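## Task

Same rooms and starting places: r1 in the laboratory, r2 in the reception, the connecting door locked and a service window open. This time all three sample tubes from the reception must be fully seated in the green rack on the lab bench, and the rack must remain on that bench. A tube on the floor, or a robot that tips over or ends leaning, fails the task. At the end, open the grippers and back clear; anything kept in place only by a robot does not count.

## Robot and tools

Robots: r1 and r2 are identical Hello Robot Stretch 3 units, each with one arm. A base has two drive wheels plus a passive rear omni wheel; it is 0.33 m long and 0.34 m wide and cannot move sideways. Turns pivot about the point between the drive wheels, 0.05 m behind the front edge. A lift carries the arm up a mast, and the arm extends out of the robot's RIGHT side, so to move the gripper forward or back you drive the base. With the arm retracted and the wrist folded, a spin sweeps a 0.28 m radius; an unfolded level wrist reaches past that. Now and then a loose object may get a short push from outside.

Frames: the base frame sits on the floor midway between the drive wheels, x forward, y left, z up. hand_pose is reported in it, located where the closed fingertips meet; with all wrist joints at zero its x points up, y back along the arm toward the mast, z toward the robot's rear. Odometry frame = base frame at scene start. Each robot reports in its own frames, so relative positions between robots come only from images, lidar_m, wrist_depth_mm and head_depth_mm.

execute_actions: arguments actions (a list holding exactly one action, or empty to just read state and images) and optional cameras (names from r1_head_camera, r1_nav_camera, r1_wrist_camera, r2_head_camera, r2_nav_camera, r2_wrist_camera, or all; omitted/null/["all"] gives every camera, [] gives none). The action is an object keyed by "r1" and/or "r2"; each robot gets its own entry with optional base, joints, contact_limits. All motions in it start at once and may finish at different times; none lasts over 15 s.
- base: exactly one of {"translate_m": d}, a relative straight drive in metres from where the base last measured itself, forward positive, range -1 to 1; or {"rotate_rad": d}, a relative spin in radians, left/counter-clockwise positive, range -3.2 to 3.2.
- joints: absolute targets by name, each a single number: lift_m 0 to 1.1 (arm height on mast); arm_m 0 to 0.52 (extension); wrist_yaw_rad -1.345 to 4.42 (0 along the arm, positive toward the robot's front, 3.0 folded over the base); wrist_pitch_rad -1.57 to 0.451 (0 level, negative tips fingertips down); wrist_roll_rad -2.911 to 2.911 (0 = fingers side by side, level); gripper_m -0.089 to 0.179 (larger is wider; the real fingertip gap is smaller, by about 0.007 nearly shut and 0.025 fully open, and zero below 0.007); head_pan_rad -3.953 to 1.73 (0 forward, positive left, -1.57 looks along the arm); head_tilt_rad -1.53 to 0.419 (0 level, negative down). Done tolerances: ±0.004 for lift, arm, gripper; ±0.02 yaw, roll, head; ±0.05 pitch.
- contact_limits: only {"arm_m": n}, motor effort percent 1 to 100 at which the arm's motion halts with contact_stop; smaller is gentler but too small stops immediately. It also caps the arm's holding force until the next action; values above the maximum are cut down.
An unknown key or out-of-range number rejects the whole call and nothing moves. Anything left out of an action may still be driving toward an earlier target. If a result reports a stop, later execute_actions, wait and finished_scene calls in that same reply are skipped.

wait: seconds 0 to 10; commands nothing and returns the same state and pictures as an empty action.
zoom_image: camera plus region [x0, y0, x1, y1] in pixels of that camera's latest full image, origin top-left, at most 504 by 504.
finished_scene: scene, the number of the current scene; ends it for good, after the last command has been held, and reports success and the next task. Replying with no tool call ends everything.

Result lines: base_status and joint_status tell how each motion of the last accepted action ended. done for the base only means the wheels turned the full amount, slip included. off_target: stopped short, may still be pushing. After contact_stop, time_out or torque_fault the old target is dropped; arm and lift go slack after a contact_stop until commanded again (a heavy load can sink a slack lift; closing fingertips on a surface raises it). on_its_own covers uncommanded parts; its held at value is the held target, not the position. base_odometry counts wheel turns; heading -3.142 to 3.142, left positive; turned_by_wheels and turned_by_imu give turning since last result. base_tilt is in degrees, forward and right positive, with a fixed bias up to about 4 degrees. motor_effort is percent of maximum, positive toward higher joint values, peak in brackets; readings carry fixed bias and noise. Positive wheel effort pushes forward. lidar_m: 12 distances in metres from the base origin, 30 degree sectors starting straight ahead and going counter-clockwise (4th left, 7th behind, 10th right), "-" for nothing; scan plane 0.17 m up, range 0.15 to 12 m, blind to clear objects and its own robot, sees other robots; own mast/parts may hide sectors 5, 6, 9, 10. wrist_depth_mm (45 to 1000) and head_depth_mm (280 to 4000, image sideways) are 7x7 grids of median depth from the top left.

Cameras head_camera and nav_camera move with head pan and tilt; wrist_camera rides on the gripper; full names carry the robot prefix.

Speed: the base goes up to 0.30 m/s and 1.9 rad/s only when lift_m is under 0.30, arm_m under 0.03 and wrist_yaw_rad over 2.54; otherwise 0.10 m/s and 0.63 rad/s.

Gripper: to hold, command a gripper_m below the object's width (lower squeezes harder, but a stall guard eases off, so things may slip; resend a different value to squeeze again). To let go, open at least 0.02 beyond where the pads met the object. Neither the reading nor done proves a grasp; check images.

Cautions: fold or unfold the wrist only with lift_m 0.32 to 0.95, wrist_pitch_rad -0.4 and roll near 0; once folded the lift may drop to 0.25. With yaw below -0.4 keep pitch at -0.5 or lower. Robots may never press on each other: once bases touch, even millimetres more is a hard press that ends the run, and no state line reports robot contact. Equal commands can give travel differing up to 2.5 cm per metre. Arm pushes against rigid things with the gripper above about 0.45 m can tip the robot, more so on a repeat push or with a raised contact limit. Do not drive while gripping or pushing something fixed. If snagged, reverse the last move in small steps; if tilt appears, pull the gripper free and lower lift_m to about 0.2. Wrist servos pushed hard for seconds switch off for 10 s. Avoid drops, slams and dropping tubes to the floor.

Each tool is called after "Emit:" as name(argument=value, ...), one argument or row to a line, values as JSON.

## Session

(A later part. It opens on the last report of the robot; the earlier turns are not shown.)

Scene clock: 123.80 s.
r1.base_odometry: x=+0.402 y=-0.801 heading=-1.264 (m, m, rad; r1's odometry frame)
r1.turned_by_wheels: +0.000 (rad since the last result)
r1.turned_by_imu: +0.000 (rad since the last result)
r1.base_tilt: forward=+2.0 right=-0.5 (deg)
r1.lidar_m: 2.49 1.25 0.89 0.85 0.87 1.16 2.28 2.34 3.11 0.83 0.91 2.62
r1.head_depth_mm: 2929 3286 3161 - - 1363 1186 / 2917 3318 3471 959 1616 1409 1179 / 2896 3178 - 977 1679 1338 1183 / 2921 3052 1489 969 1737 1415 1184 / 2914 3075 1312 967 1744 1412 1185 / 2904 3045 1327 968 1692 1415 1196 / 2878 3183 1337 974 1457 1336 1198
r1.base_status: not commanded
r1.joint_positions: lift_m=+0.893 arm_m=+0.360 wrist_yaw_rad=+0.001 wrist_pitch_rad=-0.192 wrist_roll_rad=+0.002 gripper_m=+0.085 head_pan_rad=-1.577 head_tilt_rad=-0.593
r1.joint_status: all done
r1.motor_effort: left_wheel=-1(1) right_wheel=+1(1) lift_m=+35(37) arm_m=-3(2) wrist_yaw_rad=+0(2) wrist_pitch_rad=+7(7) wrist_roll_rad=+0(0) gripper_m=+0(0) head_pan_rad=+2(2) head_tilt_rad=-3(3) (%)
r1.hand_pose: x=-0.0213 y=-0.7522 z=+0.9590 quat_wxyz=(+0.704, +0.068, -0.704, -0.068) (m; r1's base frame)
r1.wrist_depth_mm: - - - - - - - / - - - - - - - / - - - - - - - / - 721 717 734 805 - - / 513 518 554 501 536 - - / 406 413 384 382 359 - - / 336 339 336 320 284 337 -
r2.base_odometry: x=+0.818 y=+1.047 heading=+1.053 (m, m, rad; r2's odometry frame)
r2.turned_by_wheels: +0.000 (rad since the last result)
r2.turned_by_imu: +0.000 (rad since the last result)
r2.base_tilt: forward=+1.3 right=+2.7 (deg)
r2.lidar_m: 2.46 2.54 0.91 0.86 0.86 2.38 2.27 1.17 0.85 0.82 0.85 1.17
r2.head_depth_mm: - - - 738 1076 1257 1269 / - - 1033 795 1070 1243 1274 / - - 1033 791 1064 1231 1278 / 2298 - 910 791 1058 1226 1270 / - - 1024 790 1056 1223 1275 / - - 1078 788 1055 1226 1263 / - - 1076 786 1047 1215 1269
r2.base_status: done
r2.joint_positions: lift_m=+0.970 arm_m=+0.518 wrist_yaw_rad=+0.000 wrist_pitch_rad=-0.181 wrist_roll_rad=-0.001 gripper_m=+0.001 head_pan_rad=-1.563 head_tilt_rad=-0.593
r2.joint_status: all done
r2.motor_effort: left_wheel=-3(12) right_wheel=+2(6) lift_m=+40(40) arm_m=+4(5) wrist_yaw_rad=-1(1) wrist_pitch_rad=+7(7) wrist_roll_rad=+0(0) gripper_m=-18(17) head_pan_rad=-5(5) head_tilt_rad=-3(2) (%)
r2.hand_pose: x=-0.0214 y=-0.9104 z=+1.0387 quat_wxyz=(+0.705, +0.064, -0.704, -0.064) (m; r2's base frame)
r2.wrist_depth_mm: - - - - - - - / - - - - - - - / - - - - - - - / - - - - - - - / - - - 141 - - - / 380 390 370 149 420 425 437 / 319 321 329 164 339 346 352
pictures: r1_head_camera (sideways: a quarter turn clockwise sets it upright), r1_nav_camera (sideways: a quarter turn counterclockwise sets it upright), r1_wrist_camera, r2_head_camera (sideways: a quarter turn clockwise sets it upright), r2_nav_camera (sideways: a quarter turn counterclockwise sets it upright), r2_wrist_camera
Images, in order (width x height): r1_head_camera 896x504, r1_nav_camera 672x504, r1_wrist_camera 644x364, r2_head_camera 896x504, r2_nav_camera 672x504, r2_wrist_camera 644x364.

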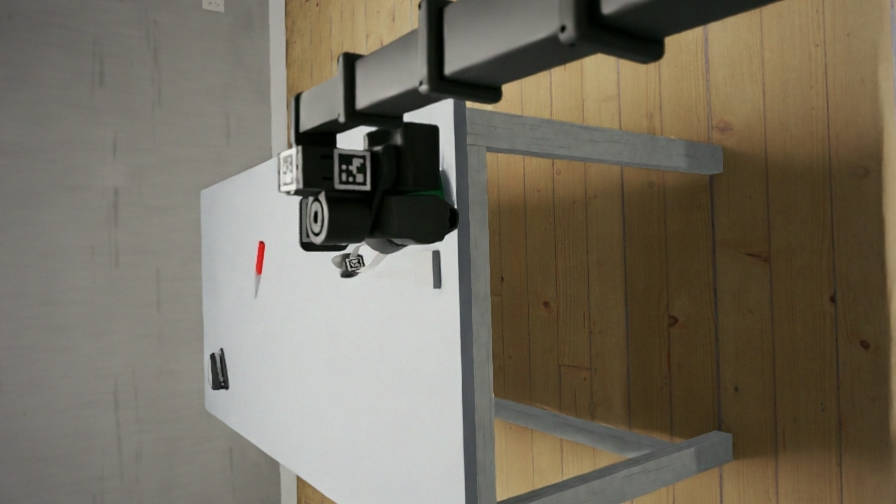

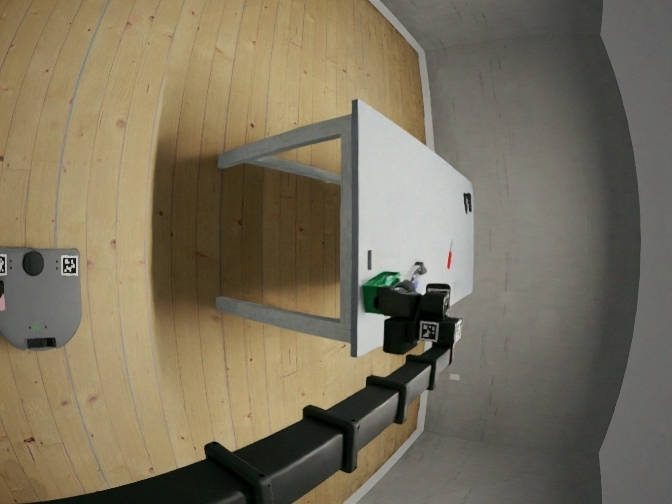

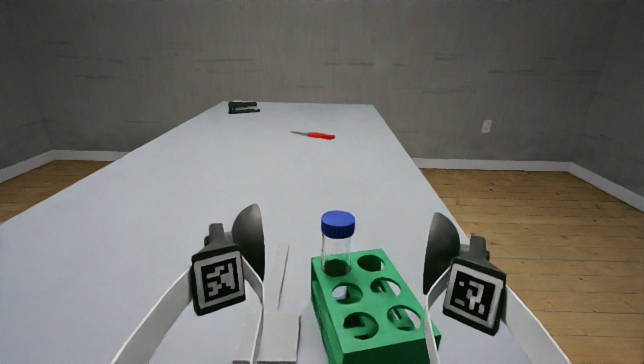

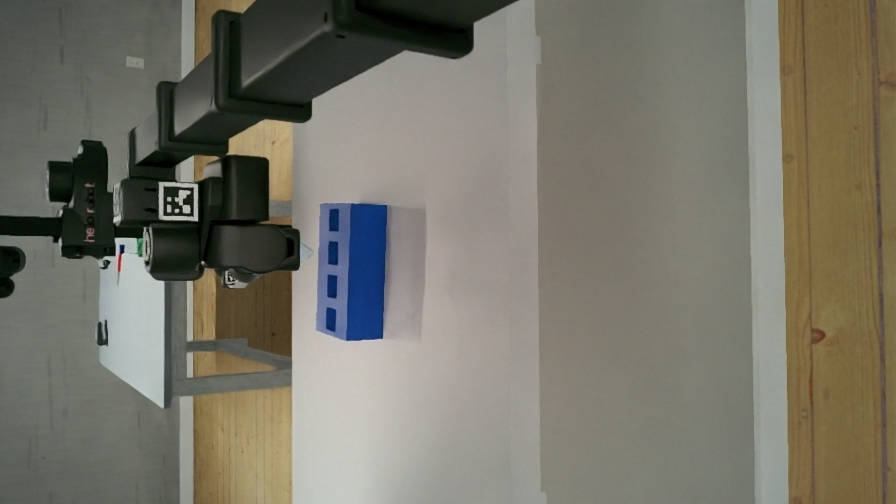

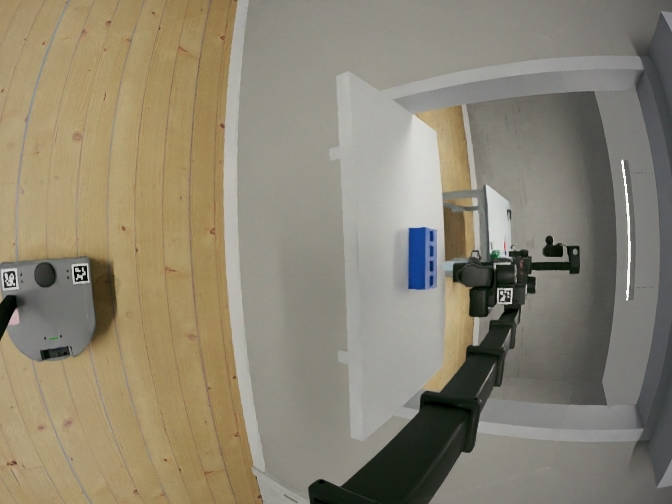

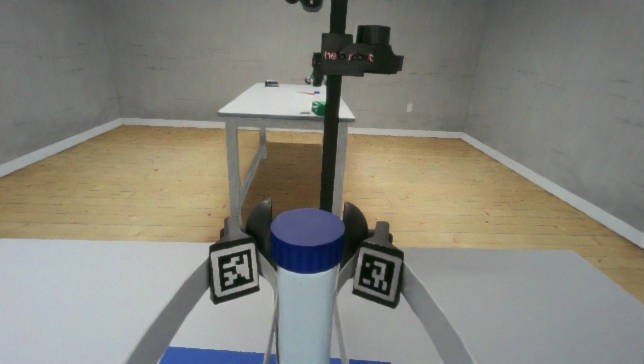

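Emit:
execute_actions(
  actions=[
    {"r1":{"base":{"rotate_rad":-0.8},"joints":{"arm_m":0.25}},"r2":{"joints":{"lift_m":0.94}}},
  ],
  cameras=["r2_head_camera","r2_wrist_camera"],
)

Emit:
zoom_image(
  camera="r2_head_camera",
  region=[250, 180, 420, 350],
)

Scene clock: 126.53 s.
r1.base_odometry: x=+0.402 y=-0.801 heading=-2.064 (m, m, rad; r1's odometry frame)
r1.turned_by_wheels: -0.800 (rad since the last result)
r1.turned_by_imu: -0.804 (rad since the last result)
r1.base_tilt: forward=+2.1 right=-0.4 (deg)
r1.lidar_m: 0.91 2.50 1.87 1.01 0.85 0.85 0.95 1.52 2.27 2.56 0.83 0.90
r1.head_depth_mm: 2004 2216 2412 - - 1372 1178 / 2181 2401 2581 - 1704 1401 1190 / 2375 2612 2884 - 1708 1415 1187 / 2567 2884 3099 2184 1739 1409 1189 / 2831 3246 3233 2263 1749 1411 1188 / 3171 3616 3238 2246 1738 1421 1189 / 3237 3504 3272 2280 1748 1348 1197
r1.base_status: done
r1.joint_positions: lift_m=+0.893 arm_m=+0.250 wrist_yaw_rad=+0.001 wrist_pitch_rad=-0.192 wrist_roll_rad=+0.002 gripper_m=+0.085 head_pan_rad=-1.577 head_tilt_rad=-0.593
r1.joint_status: all done
r1.motor_effort: left_wheel=+2(7) right_wheel=-1(7) lift_m=+36(35) arm_m=-3(6) wrist_yaw_rad=-1(0) wrist_pitch_rad=+8(8) wrist_roll_rad=+0(0) gripper_m=+1(1) head_pan_rad=+3(1) head_tilt_rad=-3(3) (%)
r1.hand_pose: x=-0.0213 y=-0.6422 z=+0.9590 quat_wxyz=(+0.704, +0.068, -0.704, -0.068) (m; r1's base frame)
r1.wrist_depth_mm: - - - - - - - / - - - - - - - / - - - - - - - / - - - - - - - / - - - - - - - / - - - - - - - / - - - - - - -
r2.base_odometry: x=+0.818 y=+1.047 heading=+1.053 (m, m, rad; r2's odometry frame)
r2.turned_by_wheels: +0.000 (rad since the last result)
r2.turned_by_imu: +0.001 (rad since the last result)
r2.base_tilt: forward=+1.3 right=+2.7 (deg)
r2.lidar_m: 2.45 2.55 0.91 0.86 0.86 2.37 2.28 1.17 0.85 0.82 0.85 1.17
r2.head_depth_mm: - - - - 1098 1252 1268 / - - - 795 1070 1243 1272 / - - 984 793 1067 1237 1273 / 1433 2430 906 791 1061 1234 1268 / - - 1029 790 1054 1221 1264 / - - 1082 789 1055 1211 1274 / - - 1076 787 1045 1210 1269
r2.base_status: not commanded
r2.joint_positions: lift_m=+0.940 arm_m=+0.518 wrist_yaw_rad=+0.000 wrist_pitch_rad=-0.181 wrist_roll_rad=-0.001 gripper_m=+0.001 head_pan_rad=-1.563 head_tilt_rad=-0.593
r2.joint_status: all done
r2.motor_effort: left_wheel=-3(2) right_wheel=+2(2) lift_m=+27(36) arm_m=+4(4) wrist_yaw_rad=+1(0) wrist_pitch_rad=+7(7) wrist_roll_rad=+0(0) gripper_m=-18(18) head_pan_rad=-5(4) head_tilt_rad=-3(3) (%)
r2.hand_pose: x=-0.0214 y=-0.9104 z=+1.0092 quat_wxyz=(+0.705, +0.064, -0.704, -0.064) (m; r2's base frame)
r2.wrist_depth_mm: - - - 765 - - - / - - - - - - - / - - - - - - - / - - - - - - - / 424 439 - 141 483 495 - / 340 348 329 148 375 377 389 / 282 285 229 164 293 310 315
pictures: r2_head_camera (sideways: a quarter turn clockwise sets it upright), r2_wrist_camera
Images, in order (width x height): r2_head_camera 896x504, r2_wrist_camera 644x364.

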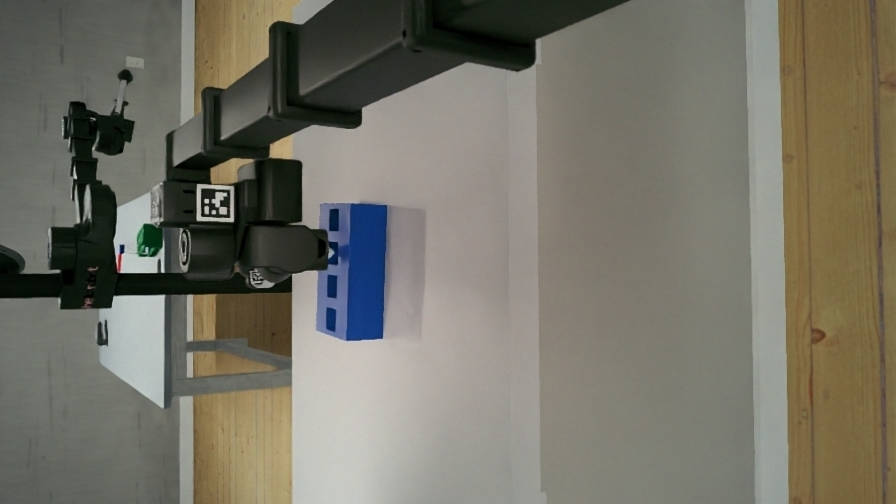

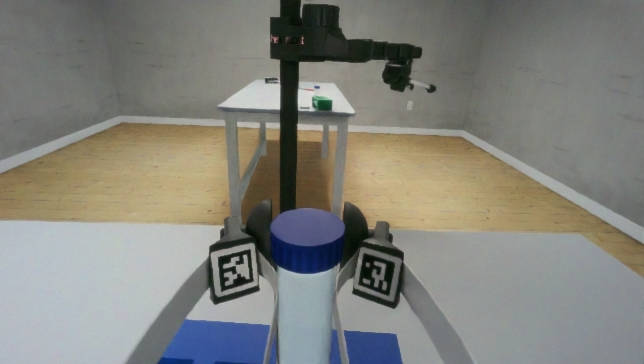

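Region (250, 180, 420, 350) of r2_head_camera's 896x504 image, scaled by 2.965, with more detail than that image has.

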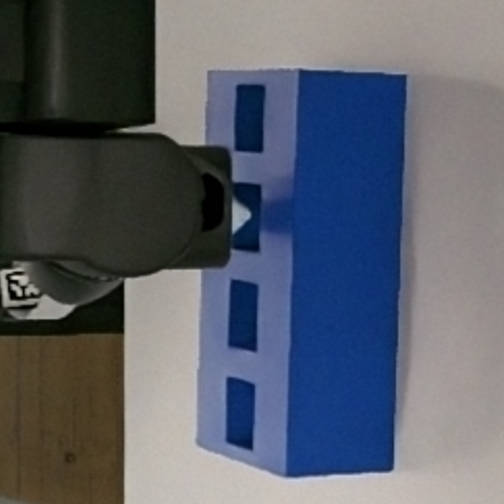

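The tip is centred over hole 2, so r2 can lower.

Emit:
execute_actions(
  actions=[
    {"r1":{"base":{"rotate_rad":-0.8}},"r2":{"joints":{"lift_m":0.898}}},
  ],
  cameras=["r2_head_camera","r2_wrist_camera"],
)

Scene clock: 128.97 s.
r1.base_odometry: x=+0.402 y=-0.801 heading=-2.863 (m, m, rad; r1's odometry frame)
r1.turned_by_wheels: -0.800 (rad since the last result)
r1.turned_by_imu: -0.804 (rad since the last result)
r1.base_tilt: forward=+2.1 right=-0.4 (deg)
r1.lidar_m: 0.83 0.91 2.64 2.49 1.29 0.90 0.85 0.86 1.13 2.27 2.32 3.05
r1.head_depth_mm: 1896 2040 2029 - - 1367 1182 / 1907 2125 2378 - 1702 1410 1180 / 1900 2138 2345 - 1707 1405 1186 / 1887 2103 2340 2151 1730 1413 1188 / 1890 2099 2375 2275 1736 1413 1189 / 1865 2088 2349 2251 1750 1421 1194 / 1852 2080 2337 2268 1755 1419 1191
r1.base_status: done
r1.joint_positions: lift_m=+0.893 arm_m=+0.250 wrist_yaw_rad=+0.001 wrist_pitch_rad=-0.192 wrist_roll_rad=+0.002 gripper_m=+0.085 head_pan_rad=-1.577 head_tilt_rad=-0.593
r1.joint_status: not commanded
r1.motor_effort: left_wheel=+1(7) right_wheel=-1(7) lift_m=+36(35) arm_m=-3(3) wrist_yaw_rad=-1(1) wrist_pitch_rad=+8(8) wrist_roll_rad=+0(0) gripper_m=+0(0) head_pan_rad=+2(3) head_tilt_rad=-3(3) (%)
r1.hand_pose: x=-0.0213 y=-0.6422 z=+0.9590 quat_wxyz=(+0.704, +0.068, -0.704, -0.068) (m; r1's base frame)
r1.wrist_depth_mm: - - - - - - 915 / - - - - - - 921 / - - - - - - 901 / - - - - - - 912 / - - - - - - 902 / - - - - - - 896 / - - - - - - 892
r2.base_odometry: x=+0.818 y=+1.047 heading=+1.053 (m, m, rad; r2's odometry frame)
r2.turned_by_wheels: +0.000 (rad since the last result)
r2.turned_by_imu: +0.001 (rad since the last result)
r2.base_tilt: forward=+1.3 right=+2.7 (deg)
r2.lidar_m: 2.45 2.54 0.91 0.86 0.86 2.37 2.28 1.17 0.86 0.82 0.85 1.16
r2.head_depth_mm: - - 1122 - - 1272 1264 / - - - 763 1070 1246 1273 / - - 981 792 1066 1236 1270 / - 2745 901 789 1056 1225 1268 / 3103 2752 1027 787 1053 1220 1269 / - - 1072 787 1052 1218 1269 / - - 1069 789 1046 1216 1261
r2.base_status: not commanded
r2.joint_positions: lift_m=+0.898 arm_m=+0.518 wrist_yaw_rad=+0.000 wrist_pitch_rad=-0.176 wrist_roll_rad=-0.001 gripper_m=+0.001 head_pan_rad=-1.563 head_tilt_rad=-0.593
r2.joint_status: all done
r2.motor_effort: left_wheel=-2(2) right_wheel=+2(2) lift_m=+27(26) arm_m=+3(4) wrist_yaw_rad=-1(1) wrist_pitch_rad=+5(7) wrist_roll_rad=+0(0) gripper_m=-18(18) head_pan_rad=-5(5) head_tilt_rad=-3(3) (%)
r2.hand_pose: x=-0.0214 y=-0.9107 z=+0.9684 quat_wxyz=(+0.705, +0.062, -0.704, -0.062) (m; r2's base frame)
r2.wrist_depth_mm: - - - - - - - / - - - - - - - / - - - - - - - / - - - - - - - / 356 367 393 141 408 410 423 / 285 288 204 149 310 316 325 / 235 185 195 167 199 259 262
pictures: r2_head_camera (sideways: a quarter turn clockwise sets it upright), r2_wrist_camera
Images, in order (width x height): r2_head_camera 896x504, r2_wrist_camera 644x364.

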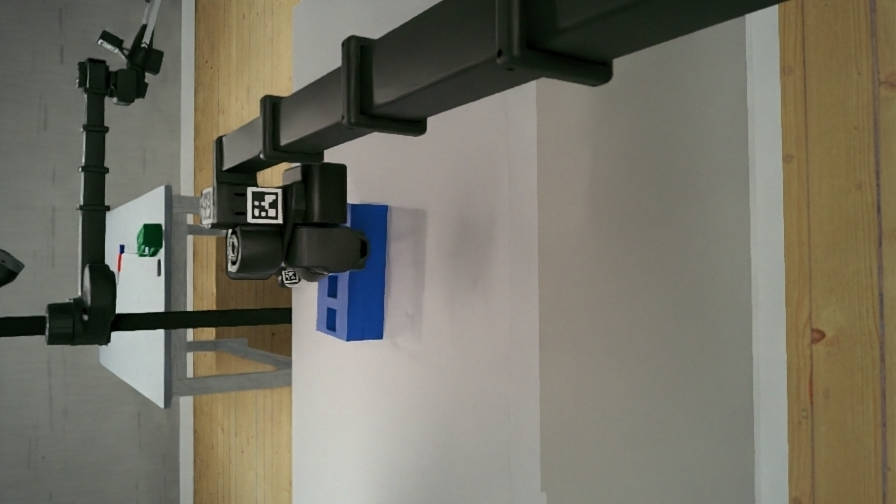

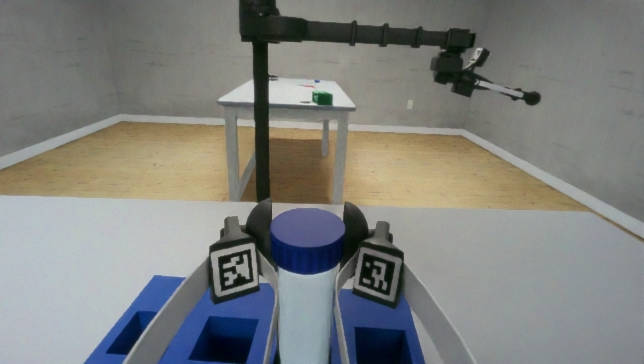

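Emit:
execute_actions(
  actions=[
    {"r1":{"base":{"rotate_rad":-0.7}},"r2":{"joints":{"gripper_m":0.085}}},
  ],
  cameras=["r2_wrist_camera"],
)

Emit:
execute_actions(
  actions=[
    {"r1":{"base":{"rotate_rad":-0.77}},"r2":{"joints":{"arm_m":0.33}}},
  ],
  cameras=["r1_wrist_camera","r1_head_camera","r2_wrist_camera"],
)

Scene clock: 131.30 s.
r1.base_odometry: x=+0.402 y=-0.801 heading=+2.720 (m, m, rad; r1's odometry frame)
r1.turned_by_wheels: -0.700 (rad since the last result)
r1.turned_by_imu: -0.703 (rad since the last result)
r1.base_tilt: forward=+2.1 right=-0.4 (deg)
r1.lidar_m: 2.67 0.83 0.90 2.86 2.49 1.64 0.97 0.85 0.85 0.99 1.72 2.28
r1.head_depth_mm: 759 825 911 - - 1300 1179 / 826 905 986 - 1281 1365 1183 / 909 1006 1096 - 1470 1409 1187 / 1002 1120 1261 1530 1629 1413 1189 / 1104 1249 1432 1677 1734 1418 1188 / 1235 1429 1674 2022 1746 1414 1192 / 1436 1685 2062 2192 1744 1421 1197
r1.base_status: done
r1.joint_positions: lift_m=+0.893 arm_m=+0.250 wrist_yaw_rad=+0.001 wrist_pitch_rad=-0.192 wrist_roll_rad=+0.002 gripper_m=+0.085 head_pan_rad=-1.577 head_tilt_rad=-0.593
r1.joint_status: not commanded
r1.motor_effort: left_wheel=+2(6) right_wheel=-1(6) lift_m=+36(35) arm_m=-2(2) wrist_yaw_rad=-1(1) wrist_pitch_rad=+7(7) wrist_roll_rad=+0(0) gripper_m=+1(0) head_pan_rad=+3(4) head_tilt_rad=-3(3) (%)
r1.hand_pose: x=-0.0213 y=-0.6422 z=+0.9590 quat_wxyz=(+0.704, +0.068, -0.704, -0.068) (m; r1's base frame)
r1.wrist_depth_mm: - - 920 676 516 422 351 / - - 966 706 535 436 366 / - - - 746 564 451 397 / - - - 793 591 466 454 / - - - 846 646 478 380 / - - - 892 697 293 293 / - - - - 699 551 242
r2.base_odometry: x=+0.818 y=+1.047 heading=+1.053 (m, m, rad; r2's odometry frame)
r2.turned_by_wheels: +0.000 (rad since the last result)
r2.turned_by_imu: +0.001 (rad since the last result)
r2.base_tilt: forward=+1.3 right=+2.7 (deg)
r2.lidar_m: 2.45 2.55 0.91 0.86 0.86 2.37 2.28 1.17 0.85 0.82 0.85 1.17
r2.head_depth_mm: - - 1126 - - 1278 1271 / - - - 765 1069 1241 1265 / - - 981 792 1065 1238 1269 / - 2735 905 792 1061 1233 1274 / 1524 2454 976 789 1061 1222 1266 / - - 1076 788 1054 1218 1263 / - - 1076 787 1045 1212 1267
r2.base_status: not commanded
r2.joint_positions: lift_m=+0.898 arm_m=+0.518 wrist_yaw_rad=+0.000 wrist_pitch_rad=-0.178 wrist_roll_rad=-0.001 gripper_m=+0.085 head_pan_rad=-1.563 head_tilt_rad=-0.593
r2.joint_status: all done
r2.motor_effort: left_wheel=-3(3) right_wheel=+2(1) lift_m=+26(27) arm_m=+4(4) wrist_yaw_rad=-1(1) wrist_pitch_rad=+6(7) wrist_roll_rad=+0(0) gripper_m=+0(91) head_pan_rad=-5(4) head_tilt_rad=-3(3) (%)
r2.hand_pose: x=-0.0214 y=-0.9106 z=+0.9678 quat_wxyz=(+0.705, +0.063, -0.704, -0.063) (m; r2's base frame)
r2.wrist_depth_mm: - - - - - - - / - - - - - - - / - - - - - - - / - - - - - - - / 357 365 385 167 423 407 418 / 284 287 216 159 284 320 322 / 234 198 193 171 235 257 261
pictures: r2_wrist_camera
Images, in order (width x height): r2_wrist_camera 644x364.

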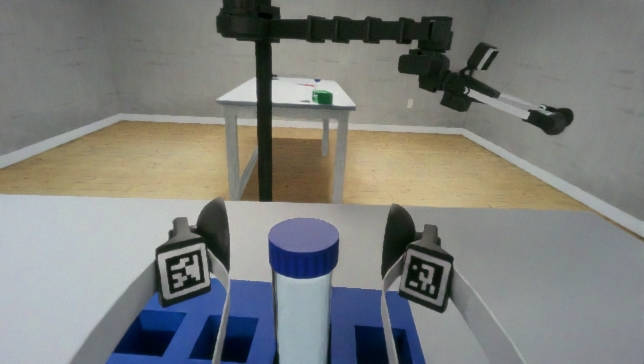

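Scene clock: 133.93 s.
r1.base_odometry: x=+0.402 y=-0.801 heading=+1.950 (m, m, rad; r1's odometry frame)
r1.turned_by_wheels: -0.770 (rad since the last result)
r1.turned_by_imu: -0.773 (rad since the last result)
r1.base_tilt: forward=+2.0 right=-0.5 (deg)
r1.lidar_m: 2.28 2.38 0.83 0.83 1.16 2.56 2.49 1.16 0.87 0.85 0.89 1.24
r1.head_depth_mm: - - 1084 - - 1329 1183 / - - 1159 - 1144 1324 1183 / - 2851 1166 - 1152 1332 1184 / 1635 1817 1098 770 1150 1342 1191 / - - 1104 810 1151 1343 1196 / - - 1107 811 1161 1347 1194 / - - 990 816 1170 1351 1188
r1.base_status: done
r1.joint_positions: lift_m=+0.893 arm_m=+0.250 wrist_yaw_rad=+0.001 wrist_pitch_rad=-0.192 wrist_roll_rad=+0.002 gripper_m=+0.085 head_pan_rad=-1.577 head_tilt_rad=-0.593
r1.joint_status: not commanded
r1.motor_effort: left_wheel=+2(7) right_wheel=-1(7) lift_m=+35(35) arm_m=-3(3) wrist_yaw_rad=-1(2) wrist_pitch_rad=+7(7) wrist_roll_rad=+0(0) gripper_m=+1(1) head_pan_rad=+2(2) head_tilt_rad=-3(3) (%)
r1.hand_pose: x=-0.0213 y=-0.6422 z=+0.9590 quat_wxyz=(+0.704, +0.068, -0.704, -0.068) (m; r1's base frame)
r1.wrist_depth_mm: 461 - - - - - - / 464 - - - - - - / 467 - - - - - - / 453 498 495 395 381 522 527 / 357 359 386 367 371 374 379 / 282 284 274 288 289 293 294 / 233 233 236 236 239 232 241
r2.base_odometry: x=+0.818 y=+1.047 heading=+1.053 (m, m, rad; r2's odometry frame)
r2.turned_by_wheels: +0.000 (rad since the last result)
r2.turned_by_imu: +0.001 (rad since the last result)
r2.base_tilt: forward=+1.2 right=+2.7 (deg)
r2.lidar_m: 2.46 2.55 0.91 0.86 0.86 2.37 2.28 1.17 0.86 0.83 0.85 1.17
r2.head_depth_mm: - - 1100 - - 1294 1277 / - - 3516 738 1066 1245 1271 / - - - 735 1068 1234 1271 / - 1238 1923 735 1064 1234 1273 / 1591 2769 1079 790 1062 1226 1276 / - - 1077 791 1053 1217 1268 / - - 1080 787 1046 1211 1266
r2.base_status: not commanded
r2.joint_positions: lift_m=+0.898 arm_m=+0.330 wrist_yaw_rad=+0.000 wrist_pitch_rad=-0.178 wrist_roll_rad=-0.001 gripper_m=+0.085 head_pan_rad=-1.563 head_tilt_rad=-0.593
r2.joint_status: all done
r2.motor_effort: left_wheel=-3(3) right_wheel=+2(2) lift_m=+26(26) arm_m=-4(4) wrist_yaw_rad=+0(0) wrist_pitch_rad=+6(6) wrist_roll_rad=+0(1) gripper_m=+0(0) head_pan_rad=-4(5) head_tilt_rad=-2(3) (%)
r2.hand_pose: x=-0.0214 y=-0.7232 z=+0.9678 quat_wxyz=(+0.705, +0.063, -0.704, -0.063) (m; r2's base frame)
r2.wrist_depth_mm: - - - - - - - / - - - - - - - / - - - - - - - / 484 497 475 373 560 579 - / 358 368 319 321 426 412 418 / 284 290 290 302 293 319 325 / 236 240 245 247 251 258 262
pictures: r1_head_camera (sideways: a quarter turn clockwise sets it upright), r1_wrist_camera, r2_wrist_camera
Images, in order (width x height): r1_head_camera 896x504, r1_wrist_camera 644x364, r2_wrist_camera 644x364.

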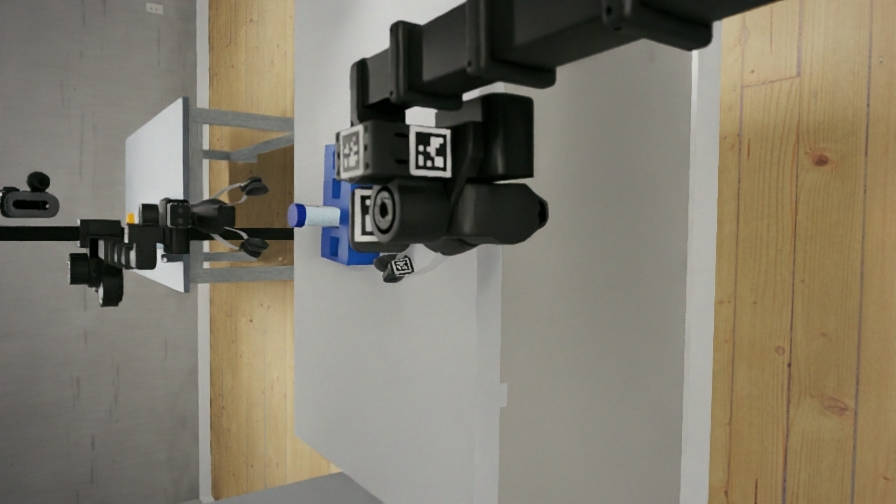

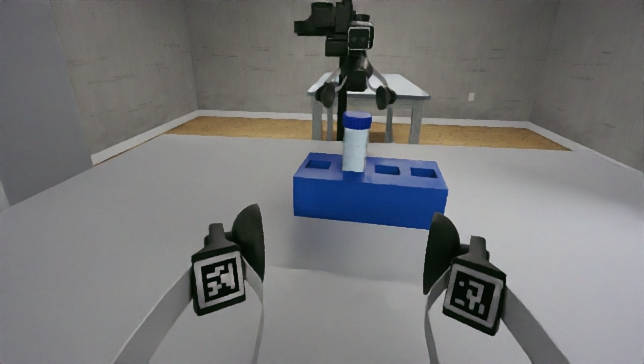

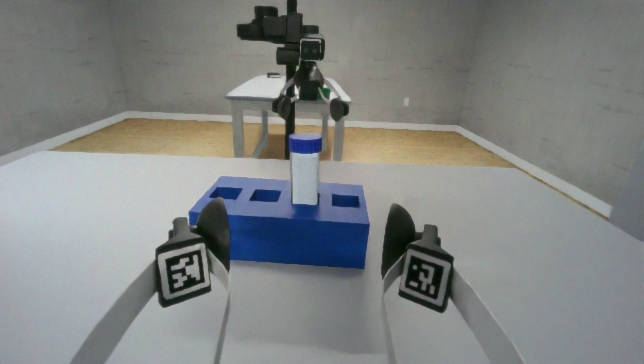

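Emit:
execute_actions(
  actions=[
    {"r1":{"base":{"rotate_rad":-0.019},"joints":{"arm_m":0.45}},"r2":{"base":{"rotate_rad":-1.0}}},
  ],
  cameras=["r1_wrist_camera","r2_nav_camera"],
)

Scene clock: 137.10 s.
r1.base_odometry: x=+0.402 y=-0.801 heading=+1.931 (m, m, rad; r1's odometry frame)
r1.turned_by_wheels: -0.019 (rad since the last result)
r1.turned_by_imu: -0.019 (rad since the last result)
r1.base_tilt: forward=+2.2 right=-0.5 (deg)
r1.lidar_m: 2.28 2.37 0.84 0.83 1.22 2.57 2.49 1.18 0.87 0.84 0.88 1.22
r1.head_depth_mm: - - 1084 - - 1327 1186 / - - - 801 1137 1327 1183 / - 2855 - 803 1138 1333 1184 / - 2865 1166 806 1148 1347 1190 / - - 1098 810 1150 1341 1193 / - - 1102 810 1155 1348 1190 / - - 1110 813 1154 1349 1195
r1.base_status: done
r1.joint_positions: lift_m=+0.893 arm_m=+0.450 wrist_yaw_rad=+0.001 wrist_pitch_rad=-0.192 wrist_roll_rad=+0.002 gripper_m=+0.085 head_pan_rad=-1.577 head_tilt_rad=-0.593
r1.joint_status: all done
r1.motor_effort: left_wheel=+2(7) right_wheel=-1(7) lift_m=+35(35) arm_m=+3(0) wrist_yaw_rad=-1(1) wrist_pitch_rad=+7(8) wrist_roll_rad=+0(1) gripper_m=+0(1) head_pan_rad=+3(2) head_tilt_rad=-3(3) (%)
r1.hand_pose: x=-0.0213 y=-0.8416 z=+0.9590 quat_wxyz=(+0.704, +0.068, -0.704, -0.068) (m; r1's base frame)
r1.wrist_depth_mm: - - 956 - - - - / - - - - - - - / - - - - - - - / - 491 497 436 512 516 - / 355 359 362 220 370 372 374 / 282 284 201 211 212 293 294 / 232 235 218 198 189 182 241
r2.base_odometry: x=+0.818 y=+1.047 heading=+0.053 (m, m, rad; r2's odometry frame)
r2.turned_by_wheels: -1.000 (rad since the last result)
r2.turned_by_imu: -1.001 (rad since the last result)
r2.base_tilt: forward=+1.3 right=+2.7 (deg)
r2.lidar_m: 0.87 1.23 2.45 2.58 1.08 0.86 0.87 2.35 2.28 1.12 0.84 0.82
r2.head_depth_mm: 1991 2146 2320 - - 1442 1273 / 1900 2189 2381 2132 1812 1493 1271 / 1539 1726 - 2084 1810 1497 1274 / 1307 1443 1553 1816 1806 1493 1267 / 1162 1264 1376 1535 1672 1484 1264 / 1039 1116 1216 1324 1444 1440 1268 / 936 996 1071 1150 1250 1362 1269
r2.base_status: done
r2.joint_positions: lift_m=+0.898 arm_m=+0.330 wrist_yaw_rad=+0.000 wrist_pitch_rad=-0.178 wrist_roll_rad=-0.001 gripper_m=+0.085 head_pan_rad=-1.563 head_tilt_rad=-0.593
r2.joint_status: not commanded
r2.motor_effort: left_wheel=+2(10) right_wheel=-1(4) lift_m=+26(26) arm_m=-4(4) wrist_yaw_rad=+1(1) wrist_pitch_rad=+6(6) wrist_roll_rad=+0(0) gripper_m=+0(0) head_pan_rad=-4(4) head_tilt_rad=-2(2) (%)
r2.hand_pose: x=-0.0214 y=-0.7232 z=+0.9678 quat_wxyz=(+0.705, +0.063, -0.704, -0.063) (m; r2's base frame)
r2.wrist_depth_mm: 414 508 668 922 - - - / 429 520 690 998 - - - / 442 546 732 - - - - / 456 572 776 - - - - / 473 570 881 - - - - / 490 570 936 - - - - / 501 681 932 - - - -
pictures: r1_wrist_camera, r2_nav_camera (sideways: a quarter turn counterclockwise sets it upright)
Images, in order (width x height): r1_wrist_camera 644x364, r2_nav_camera 672x504.

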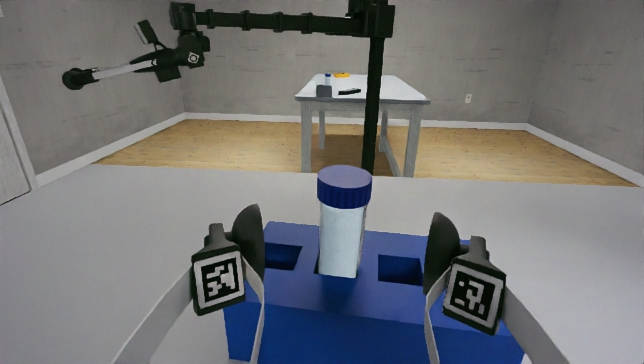

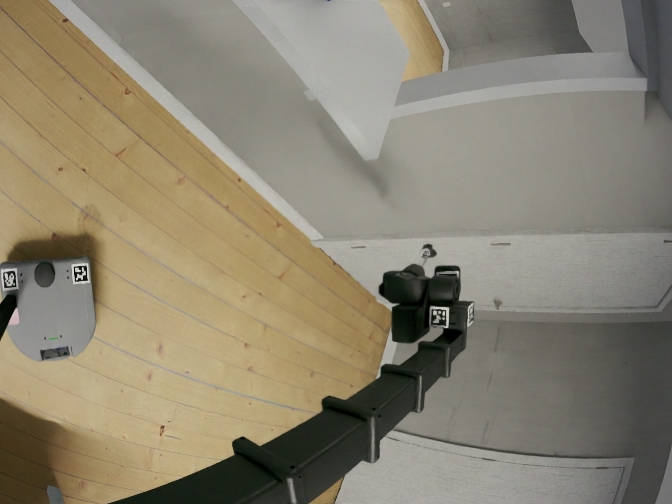

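Emit:
execute_actions(
  actions=[
    {"r1":{"joints":{"arm_m":0.507}},"r2":{"base":{"rotate_rad":-0.8},"joints":{"lift_m":0.805}}},
  ],
  cameras=["r1_wrist_camera"],
)

Scene clock: 139.53 s.
r1.base_odometry: x=+0.402 y=-0.801 heading=+1.931 (m, m, rad; r1's odometry frame)
r1.turned_by_wheels: +0.000 (rad since the last result)
r1.turned_by_imu: +0.000 (rad since the last result)
r1.base_tilt: forward=+2.1 right=-0.5 (deg)
r1.lidar_m: 2.28 2.37 0.84 0.83 1.22 2.57 2.49 1.18 0.88 0.85 0.88 1.22
r1.head_depth_mm: - - 1084 - - 1329 1179 / - - - 767 1137 1334 1178 / - 2437 - 802 1135 1334 1185 / - 2563 1066 807 1143 1331 1184 / - - 1101 811 1148 1333 1192 / - - 1105 812 1154 1342 1190 / - - 1107 816 1155 1349 1191
r1.base_status: not commanded
r1.joint_positions: lift_m=+0.893 arm_m=+0.507 wrist_yaw_rad=+0.001 wrist_pitch_rad=-0.192 wrist_roll_rad=+0.002 gripper_m=+0.085 head_pan_rad=-1.577 head_tilt_rad=-0.593
r1.joint_status: all done
r1.motor_effort: left_wheel=+2(2) right_wheel=-2(2) lift_m=+35(35) arm_m=+2(2) wrist_yaw_rad=-1(0) wrist_pitch_rad=+8(7) wrist_roll_rad=+0(0) gripper_m=+0(0) head_pan_rad=+4(2) head_tilt_rad=-3(3) (%)
r1.hand_pose: x=-0.0213 y=-0.8986 z=+0.9590 quat_wxyz=(+0.704, +0.068, -0.704, -0.068) (m; r1's base frame)
r1.wrist_depth_mm: - - - - - - - / - - - - - - - / - - - - - - - / - 489 - - - - - / 355 362 381 152 366 372 377 / 283 282 205 158 207 292 294 / 232 233 194 167 186 187 240
r2.base_odometry: x=+0.818 y=+1.047 heading=-0.747 (m, m, rad; r2's odometry frame)
r2.turned_by_wheels: -0.800 (rad since the last result)
r2.turned_by_imu: -0.800 (rad since the last result)
r2.base_tilt: forward=+1.3 right=+2.7 (deg)
r2.lidar_m: 0.82 0.82 0.98 1.77 2.45 2.91 0.91 0.86 2.62 2.28 1.52 0.93
r2.head_depth_mm: 2187 2437 2714 2309 1889 - - / 2123 2358 2631 2483 - 1456 1266 / 2056 2279 2551 - 1724 1499 1270 / 2019 2211 2470 2525 1761 1495 1271 / 1975 2183 2377 2282 1812 1494 1270 / 1947 2127 2330 2289 1815 1492 1262 / 1902 2093 2285 2295 1791 1488 1258
r2.base_status: done
r2.joint_positions: lift_m=+0.805 arm_m=+0.330 wrist_yaw_rad=+0.000 wrist_pitch_rad=-0.178 wrist_roll_rad=-0.001 gripper_m=+0.085 head_pan_rad=-1.563 head_tilt_rad=-0.593
r2.joint_status: all done
r2.motor_effort: left_wheel=+3(11) right_wheel=-1(4) lift_m=+27(24) arm_m=-4(4) wrist_yaw_rad=+0(1) wrist_pitch_rad=+6(6) wrist_roll_rad=+0(0) gripper_m=+0(0) head_pan_rad=-4(4) head_tilt_rad=-3(3) (%)
r2.hand_pose: x=-0.0215 y=-0.7232 z=+0.8748 quat_wxyz=(+0.705, +0.063, -0.704, -0.063) (m; r2's base frame)
r2.wrist_depth_mm: - - - - - - - / - - - - - - - / - - - - - - - / - - - - - - - / - - - - - - - / - - - - - - - / - - - - - - -
pictures: r1_wrist_camera
Images, in order (width x height): r1_wrist_camera 644x364.

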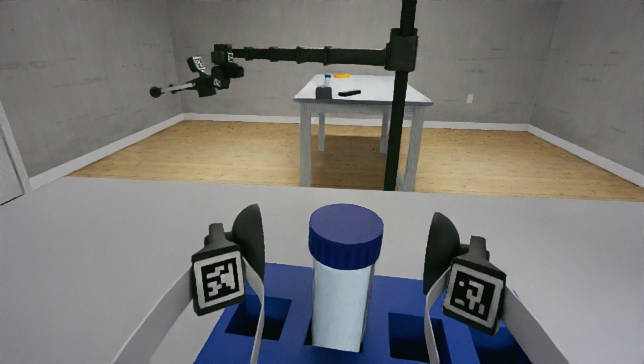

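Emit:
execute_actions(
  actions=[
    {"r1":{"joints":{"arm_m":0.512,"gripper_m":-0.004}},"r2":{"base":{"rotate_rad":-0.6}}},
  ],
  cameras=["r1_wrist_camera"],
)

Emit:
execute_actions(
  actions=[
    {"r1":{"joints":{"lift_m":0.97}},"r2":{"base":{"rotate_rad":-0.579},"joints":{"arm_m":0.42}}},
  ],
  cameras=["r1_wrist_camera","r2_wrist_camera"],
)

Scene clock: 141.83 s.
r1.base_odometry: x=+0.402 y=-0.801 heading=+1.931 (m, m, rad; r1's odometry frame)
r1.turned_by_wheels: +0.000 (rad since the last result)
r1.turned_by_imu: +0.000 (rad since the last result)
r1.base_tilt: forward=+2.1 right=-0.4 (deg)
r1.lidar_m: 2.27 2.37 0.83 0.83 1.22 2.57 2.49 1.18 0.87 0.85 0.88 1.21
r1.head_depth_mm: - - 1084 - - 1332 1180 / - - - 767 1136 1332 1182 / - 2436 899 803 1141 1337 1184 / - 2581 1066 806 1143 1344 1190 / - - 1100 807 1150 1342 1189 / - - 1103 811 1150 1343 1190 / - - 1105 813 1157 1344 1193
r1.base_status: not commanded
r1.joint_positions: lift_m=+0.893 arm_m=+0.512 wrist_yaw_rad=+0.001 wrist_pitch_rad=-0.195 wrist_roll_rad=+0.002 gripper_m=-0.003 head_pan_rad=-1.577 head_tilt_rad=-0.593
r1.joint_status: all done
r1.motor_effort: left_wheel=+2(2) right_wheel=-2(2) lift_m=+35(35) arm_m=+3(4) wrist_yaw_rad=-1(0) wrist_pitch_rad=+9(9) wrist_roll_rad=+0(0) gripper_m=-16(99) head_pan_rad=+2(3) head_tilt_rad=-3(3) (%)
r1.hand_pose: x=-0.0213 y=-0.9034 z=+0.9581 quat_wxyz=(+0.703, +0.069, -0.704, -0.069) (m; r1's base frame)
r1.wrist_depth_mm: - - - - - - - / - - - - - - - / - - - - - - - / - 485 - - - - - / 353 355 360 139 366 367 371 / 279 282 294 146 201 290 290 / 230 232 181 160 185 180 239
r2.base_odometry: x=+0.818 y=+1.047 heading=-1.347 (m, m, rad; r2's odometry frame)
r2.turned_by_wheels: -0.600 (rad since the last result)
r2.turned_by_imu: -0.600 (rad since the last result)
r2.base_tilt: forward=+1.3 right=+2.7 (deg)
r2.lidar_m: 0.98 0.82 0.82 0.94 1.56 2.45 2.79 0.91 0.86 2.73 2.28 1.73
r2.head_depth_mm: 3247 3467 3152 2314 1888 - - / 3485 3723 3212 2500 - 1461 1274 / 3339 3696 3181 - 1750 1506 1274 / 2974 3244 3101 2516 1766 1503 1273 / 2701 2969 3107 2291 1815 1490 1271 / 2501 2695 2845 2296 1799 1493 1261 / 2305 2461 2655 2281 1804 1484 1262
r2.base_status: done
r2.joint_positions: lift_m=+0.805 arm_m=+0.330 wrist_yaw_rad=+0.000 wrist_pitch_rad=-0.178 wrist_roll_rad=-0.001 gripper_m=+0.085 head_pan_rad=-1.563 head_tilt_rad=-0.593
r2.joint_status: not commanded
r2.motor_effort: left_wheel=+2(9) right_wheel=-1(5) lift_m=+27(27) arm_m=-4(4) wrist_yaw_rad=+0(0) wrist_pitch_rad=+7(6) wrist_roll_rad=+0(0) gripper_m=+0(0) head_pan_rad=-5(4) head_tilt_rad=-3(2) (%)
r2.hand_pose: x=-0.0215 y=-0.7232 z=+0.8748 quat_wxyz=(+0.705, +0.063, -0.704, -0.063) (m; r2's base frame)
r2.wrist_depth_mm: - - - - - - - / - - - - - - - / - - - - - - - / - - - - - - - / - - - - - - - / - - - - - - - / - - - - - - -
pictures: r1_wrist_camera
Images, in order (width x height): r1_wrist_camera 644x364.

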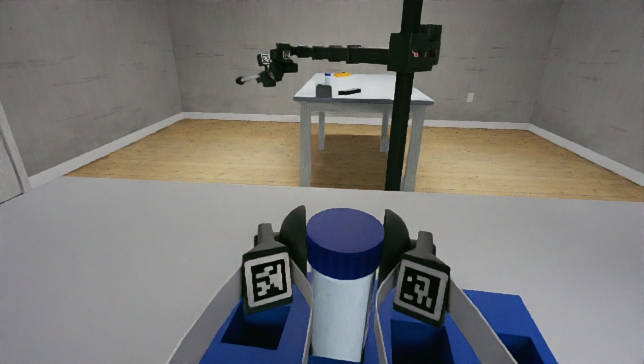

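Scene clock: 143.73 s.
r1.base_odometry: x=+0.402 y=-0.801 heading=+1.931 (m, m, rad; r1's odometry frame)
r1.turned_by_wheels: +0.000 (rad since the last result)
r1.turned_by_imu: +0.000 (rad since the last result)
r1.base_tilt: forward=+2.2 right=-0.5 (deg)
r1.lidar_m: 2.27 2.37 0.83 0.83 1.22 2.57 2.49 1.18 0.87 0.84 0.88 1.22
r1.head_depth_mm: - - - 799 1132 1326 1182 / - - 1027 798 1134 1335 1187 / - - 999 803 1140 1339 1193 / - 2552 1012 808 1155 1341 1190 / - - 1098 809 1148 1340 1189 / - - 1106 813 1149 1344 1192 / - - 1110 815 1160 1337 1194
r1.base_status: not commanded
r1.joint_positions: lift_m=+0.970 arm_m=+0.512 wrist_yaw_rad=+0.001 wrist_pitch_rad=-0.197 wrist_roll_rad=+0.002 gripper_m=-0.003 head_pan_rad=-1.577 head_tilt_rad=-0.593
r1.joint_status: all done
r1.motor_effort: left_wheel=+2(2) right_wheel=-2(2) lift_m=+36(37) arm_m=+2(2) wrist_yaw_rad=-1(1) wrist_pitch_rad=+9(10) wrist_roll_rad=+0(0) gripper_m=-15(15) head_pan_rad=+2(2) head_tilt_rad=-3(3) (%)
r1.hand_pose: x=-0.0213 y=-0.9033 z=+1.0347 quat_wxyz=(+0.703, +0.070, -0.704, -0.070) (m; r1's base frame)
r1.wrist_depth_mm: - - - - - - - / - - - - 860 - - / - - - - - - - / - - - - - - - / - 492 496 139 - - - / 390 393 412 145 382 401 406 / 321 324 327 160 324 333 332
r2.base_odometry: x=+0.818 y=+1.047 heading=-1.926 (m, m, rad; r2's odometry frame)
r2.turned_by_wheels: -0.579 (rad since the last result)
r2.turned_by_imu: -0.579 (rad since the last result)
r2.base_tilt: forward=+1.3 right=+2.7 (deg)
r2.lidar_m: 1.92 1.01 0.83 0.82 0.91 1.44 2.45 2.71 0.91 0.86 2.83 2.29
r2.head_depth_mm: 2876 2097 1306 952 1753 - - / 2955 2069 1306 1034 - 1474 1270 / 2992 2074 1363 - 1806 1488 1272 / 3003 3194 1374 - 1815 1496 1266 / 3057 3385 2858 997 1171 1381 1270 / 3105 3361 3135 2208 1812 1488 1267 / 3181 3508 3119 2282 1800 1488 1258
r2.base_status: done
r2.joint_positions: lift_m=+0.805 arm_m=+0.420 wrist_yaw_rad=+0.000 wrist_pitch_rad=-0.178 wrist_roll_rad=-0.001 gripper_m=+0.085 head_pan_rad=-1.563 head_tilt_rad=-0.593
r2.joint_status: all done
r2.motor_effort: left_wheel=+1(11) right_wheel=-1(4) lift_m=+27(26) arm_m=+4(4) wrist_yaw_rad=-1(1) wrist_pitch_rad=+6(6) wrist_roll_rad=+0(0) gripper_m=+0(0) head_pan_rad=-5(5) head_tilt_rad=-3(3) (%)
r2.hand_pose: x=-0.0215 y=-0.8125 z=+0.8748 quat_wxyz=(+0.705, +0.063, -0.704, -0.063) (m; r2's base frame)
r2.wrist_depth_mm: - - - - - - - / - - - - - - - / - - - 847 928 979 - / - - 548 451 543 566 590 / - - 295 244 371 386 414 / - 279 198 237 284 309 312 / - 232 193 196 246 251 254
pictures: r1_wrist_camera, r2_wrist_camera
Images, in order (width x height): r1_wrist_camera 644x364, r2_wrist_camera 644x364.

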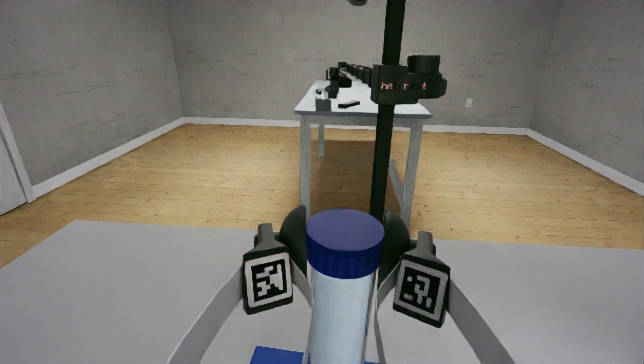

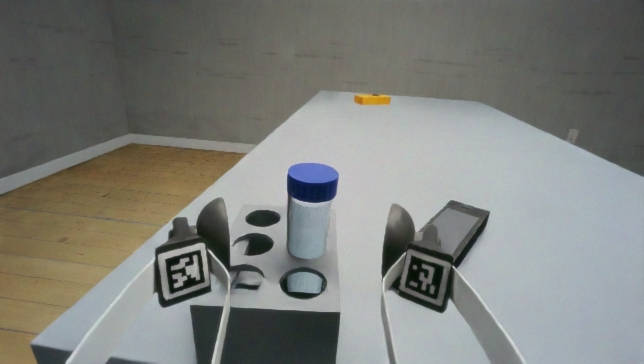

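Emit:
execute_actions(
  actions=[
    {"r1":{"base":{"rotate_rad":0.7},"joints":{"arm_m":0.38}},"r2":{"joints":{"arm_m":0.49}}},
  ],
  cameras=["r2_wrist_camera"],
)

Scene clock: 147.13 s.
r1.base_odometry: x=+0.402 y=-0.801 heading=+2.631 (m, m, rad; r1's odometry frame)
r1.turned_by_wheels: +0.700 (rad since the last result)
r1.turned_by_imu: +0.702 (rad since the last result)
r1.base_tilt: forward=+2.1 right=-0.5 (deg)
r1.lidar_m: 2.53 0.83 0.92 0.91 2.51 1.93 1.02 0.85 0.85 0.94 1.48 2.27
r1.head_depth_mm: 752 876 - 766 1078 1230 1182 / 777 831 940 837 1205 1332 1185 / 844 909 1079 1179 1366 1414 1187 / 912 1012 1187 1335 1568 1416 1187 / 1000 1137 1296 1523 1682 1421 1187 / 1093 1253 1448 1746 1751 1414 1187 / 1215 1426 1685 2041 1755 1412 1192
r1.base_status: done
r1.joint_positions: lift_m=+0.970 arm_m=+0.380 wrist_yaw_rad=+0.001 wrist_pitch_rad=-0.197 wrist_roll_rad=+0.002 gripper_m=-0.003 head_pan_rad=-1.577 head_tilt_rad=-0.593
r1.joint_status: all done
r1.motor_effort: left_wheel=-1(7) right_wheel=+1(8) lift_m=+36(36) arm_m=-3(0) wrist_yaw_rad=+0(0) wrist_pitch_rad=+9(10) wrist_roll_rad=+0(0) gripper_m=-15(15) head_pan_rad=+2(3) head_tilt_rad=-3(3) (%)
r1.hand_pose: x=-0.0213 y=-0.7719 z=+1.0347 quat_wxyz=(+0.703, +0.070, -0.704, -0.070) (m; r1's base frame)
r1.wrist_depth_mm: - 825 588 446 360 300 251 / - 931 648 477 373 311 264 / - - 697 501 393 322 284 / - - 757 533 407 337 - / - - 840 139 402 349 497 / - - - 145 497 360 404 / - - 976 160 494 359 334
r2.base_odometry: x=+0.818 y=+1.047 heading=-1.926 (m, m, rad; r2's odometry frame)
r2.turned_by_wheels: +0.000 (rad since the last result)
r2.turned_by_imu: +0.001 (rad since the last result)
r2.base_tilt: forward=+1.3 right=+2.8 (deg)
r2.lidar_m: 1.92 1.01 0.83 0.82 0.91 1.44 2.45 2.72 0.91 0.86 2.82 2.30
r2.head_depth_mm: 2925 2096 1305 952 1755 - - / 2953 2085 1303 992 - 1499 1272 / 2975 2069 1451 958 1825 1493 1274 / 3022 3215 1375 978 1817 1490 1275 / 3120 3366 2991 993 1174 1382 1271 / 3126 3410 3140 2195 1803 1483 1268 / 3154 3472 3139 2279 1802 1483 1262
r2.base_status: not commanded
r2.joint_positions: lift_m=+0.805 arm_m=+0.490 wrist_yaw_rad=+0.000 wrist_pitch_rad=-0.178 wrist_roll_rad=-0.001 gripper_m=+0.085 head_pan_rad=-1.563 head_tilt_rad=-0.593
r2.joint_status: all done
r2.motor_effort: left_wheel=+2(1) right_wheel=-1(1) lift_m=+26(27) arm_m=+4(5) wrist_yaw_rad=+0(0) wrist_pitch_rad=+7(6) wrist_roll_rad=+0(0) gripper_m=+0(0) head_pan_rad=-3(4) head_tilt_rad=-2(3) (%)
r2.hand_pose: x=-0.0215 y=-0.8825 z=+0.8748 quat_wxyz=(+0.705, +0.063, -0.704, -0.063) (m; r2's base frame)
r2.wrist_depth_mm: - - - - - - - / - - - - - - - / - - - 857 906 967 - / - - 574 527 544 568 589 / - - 374 150 414 395 412 / - 307 200 159 284 294 313 / - 232 164 164 228 247 254
pictures: r2_wrist_camera
Images, in order (width x height): r2_wrist_camera 644x364.

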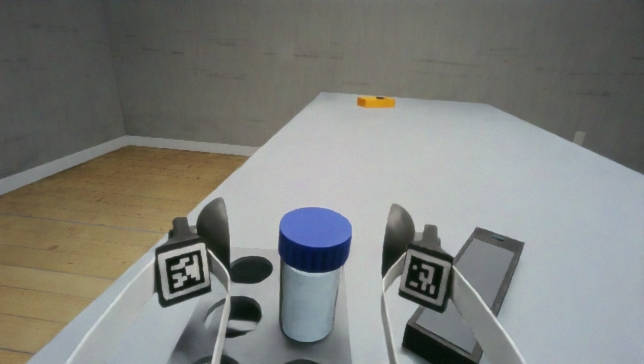

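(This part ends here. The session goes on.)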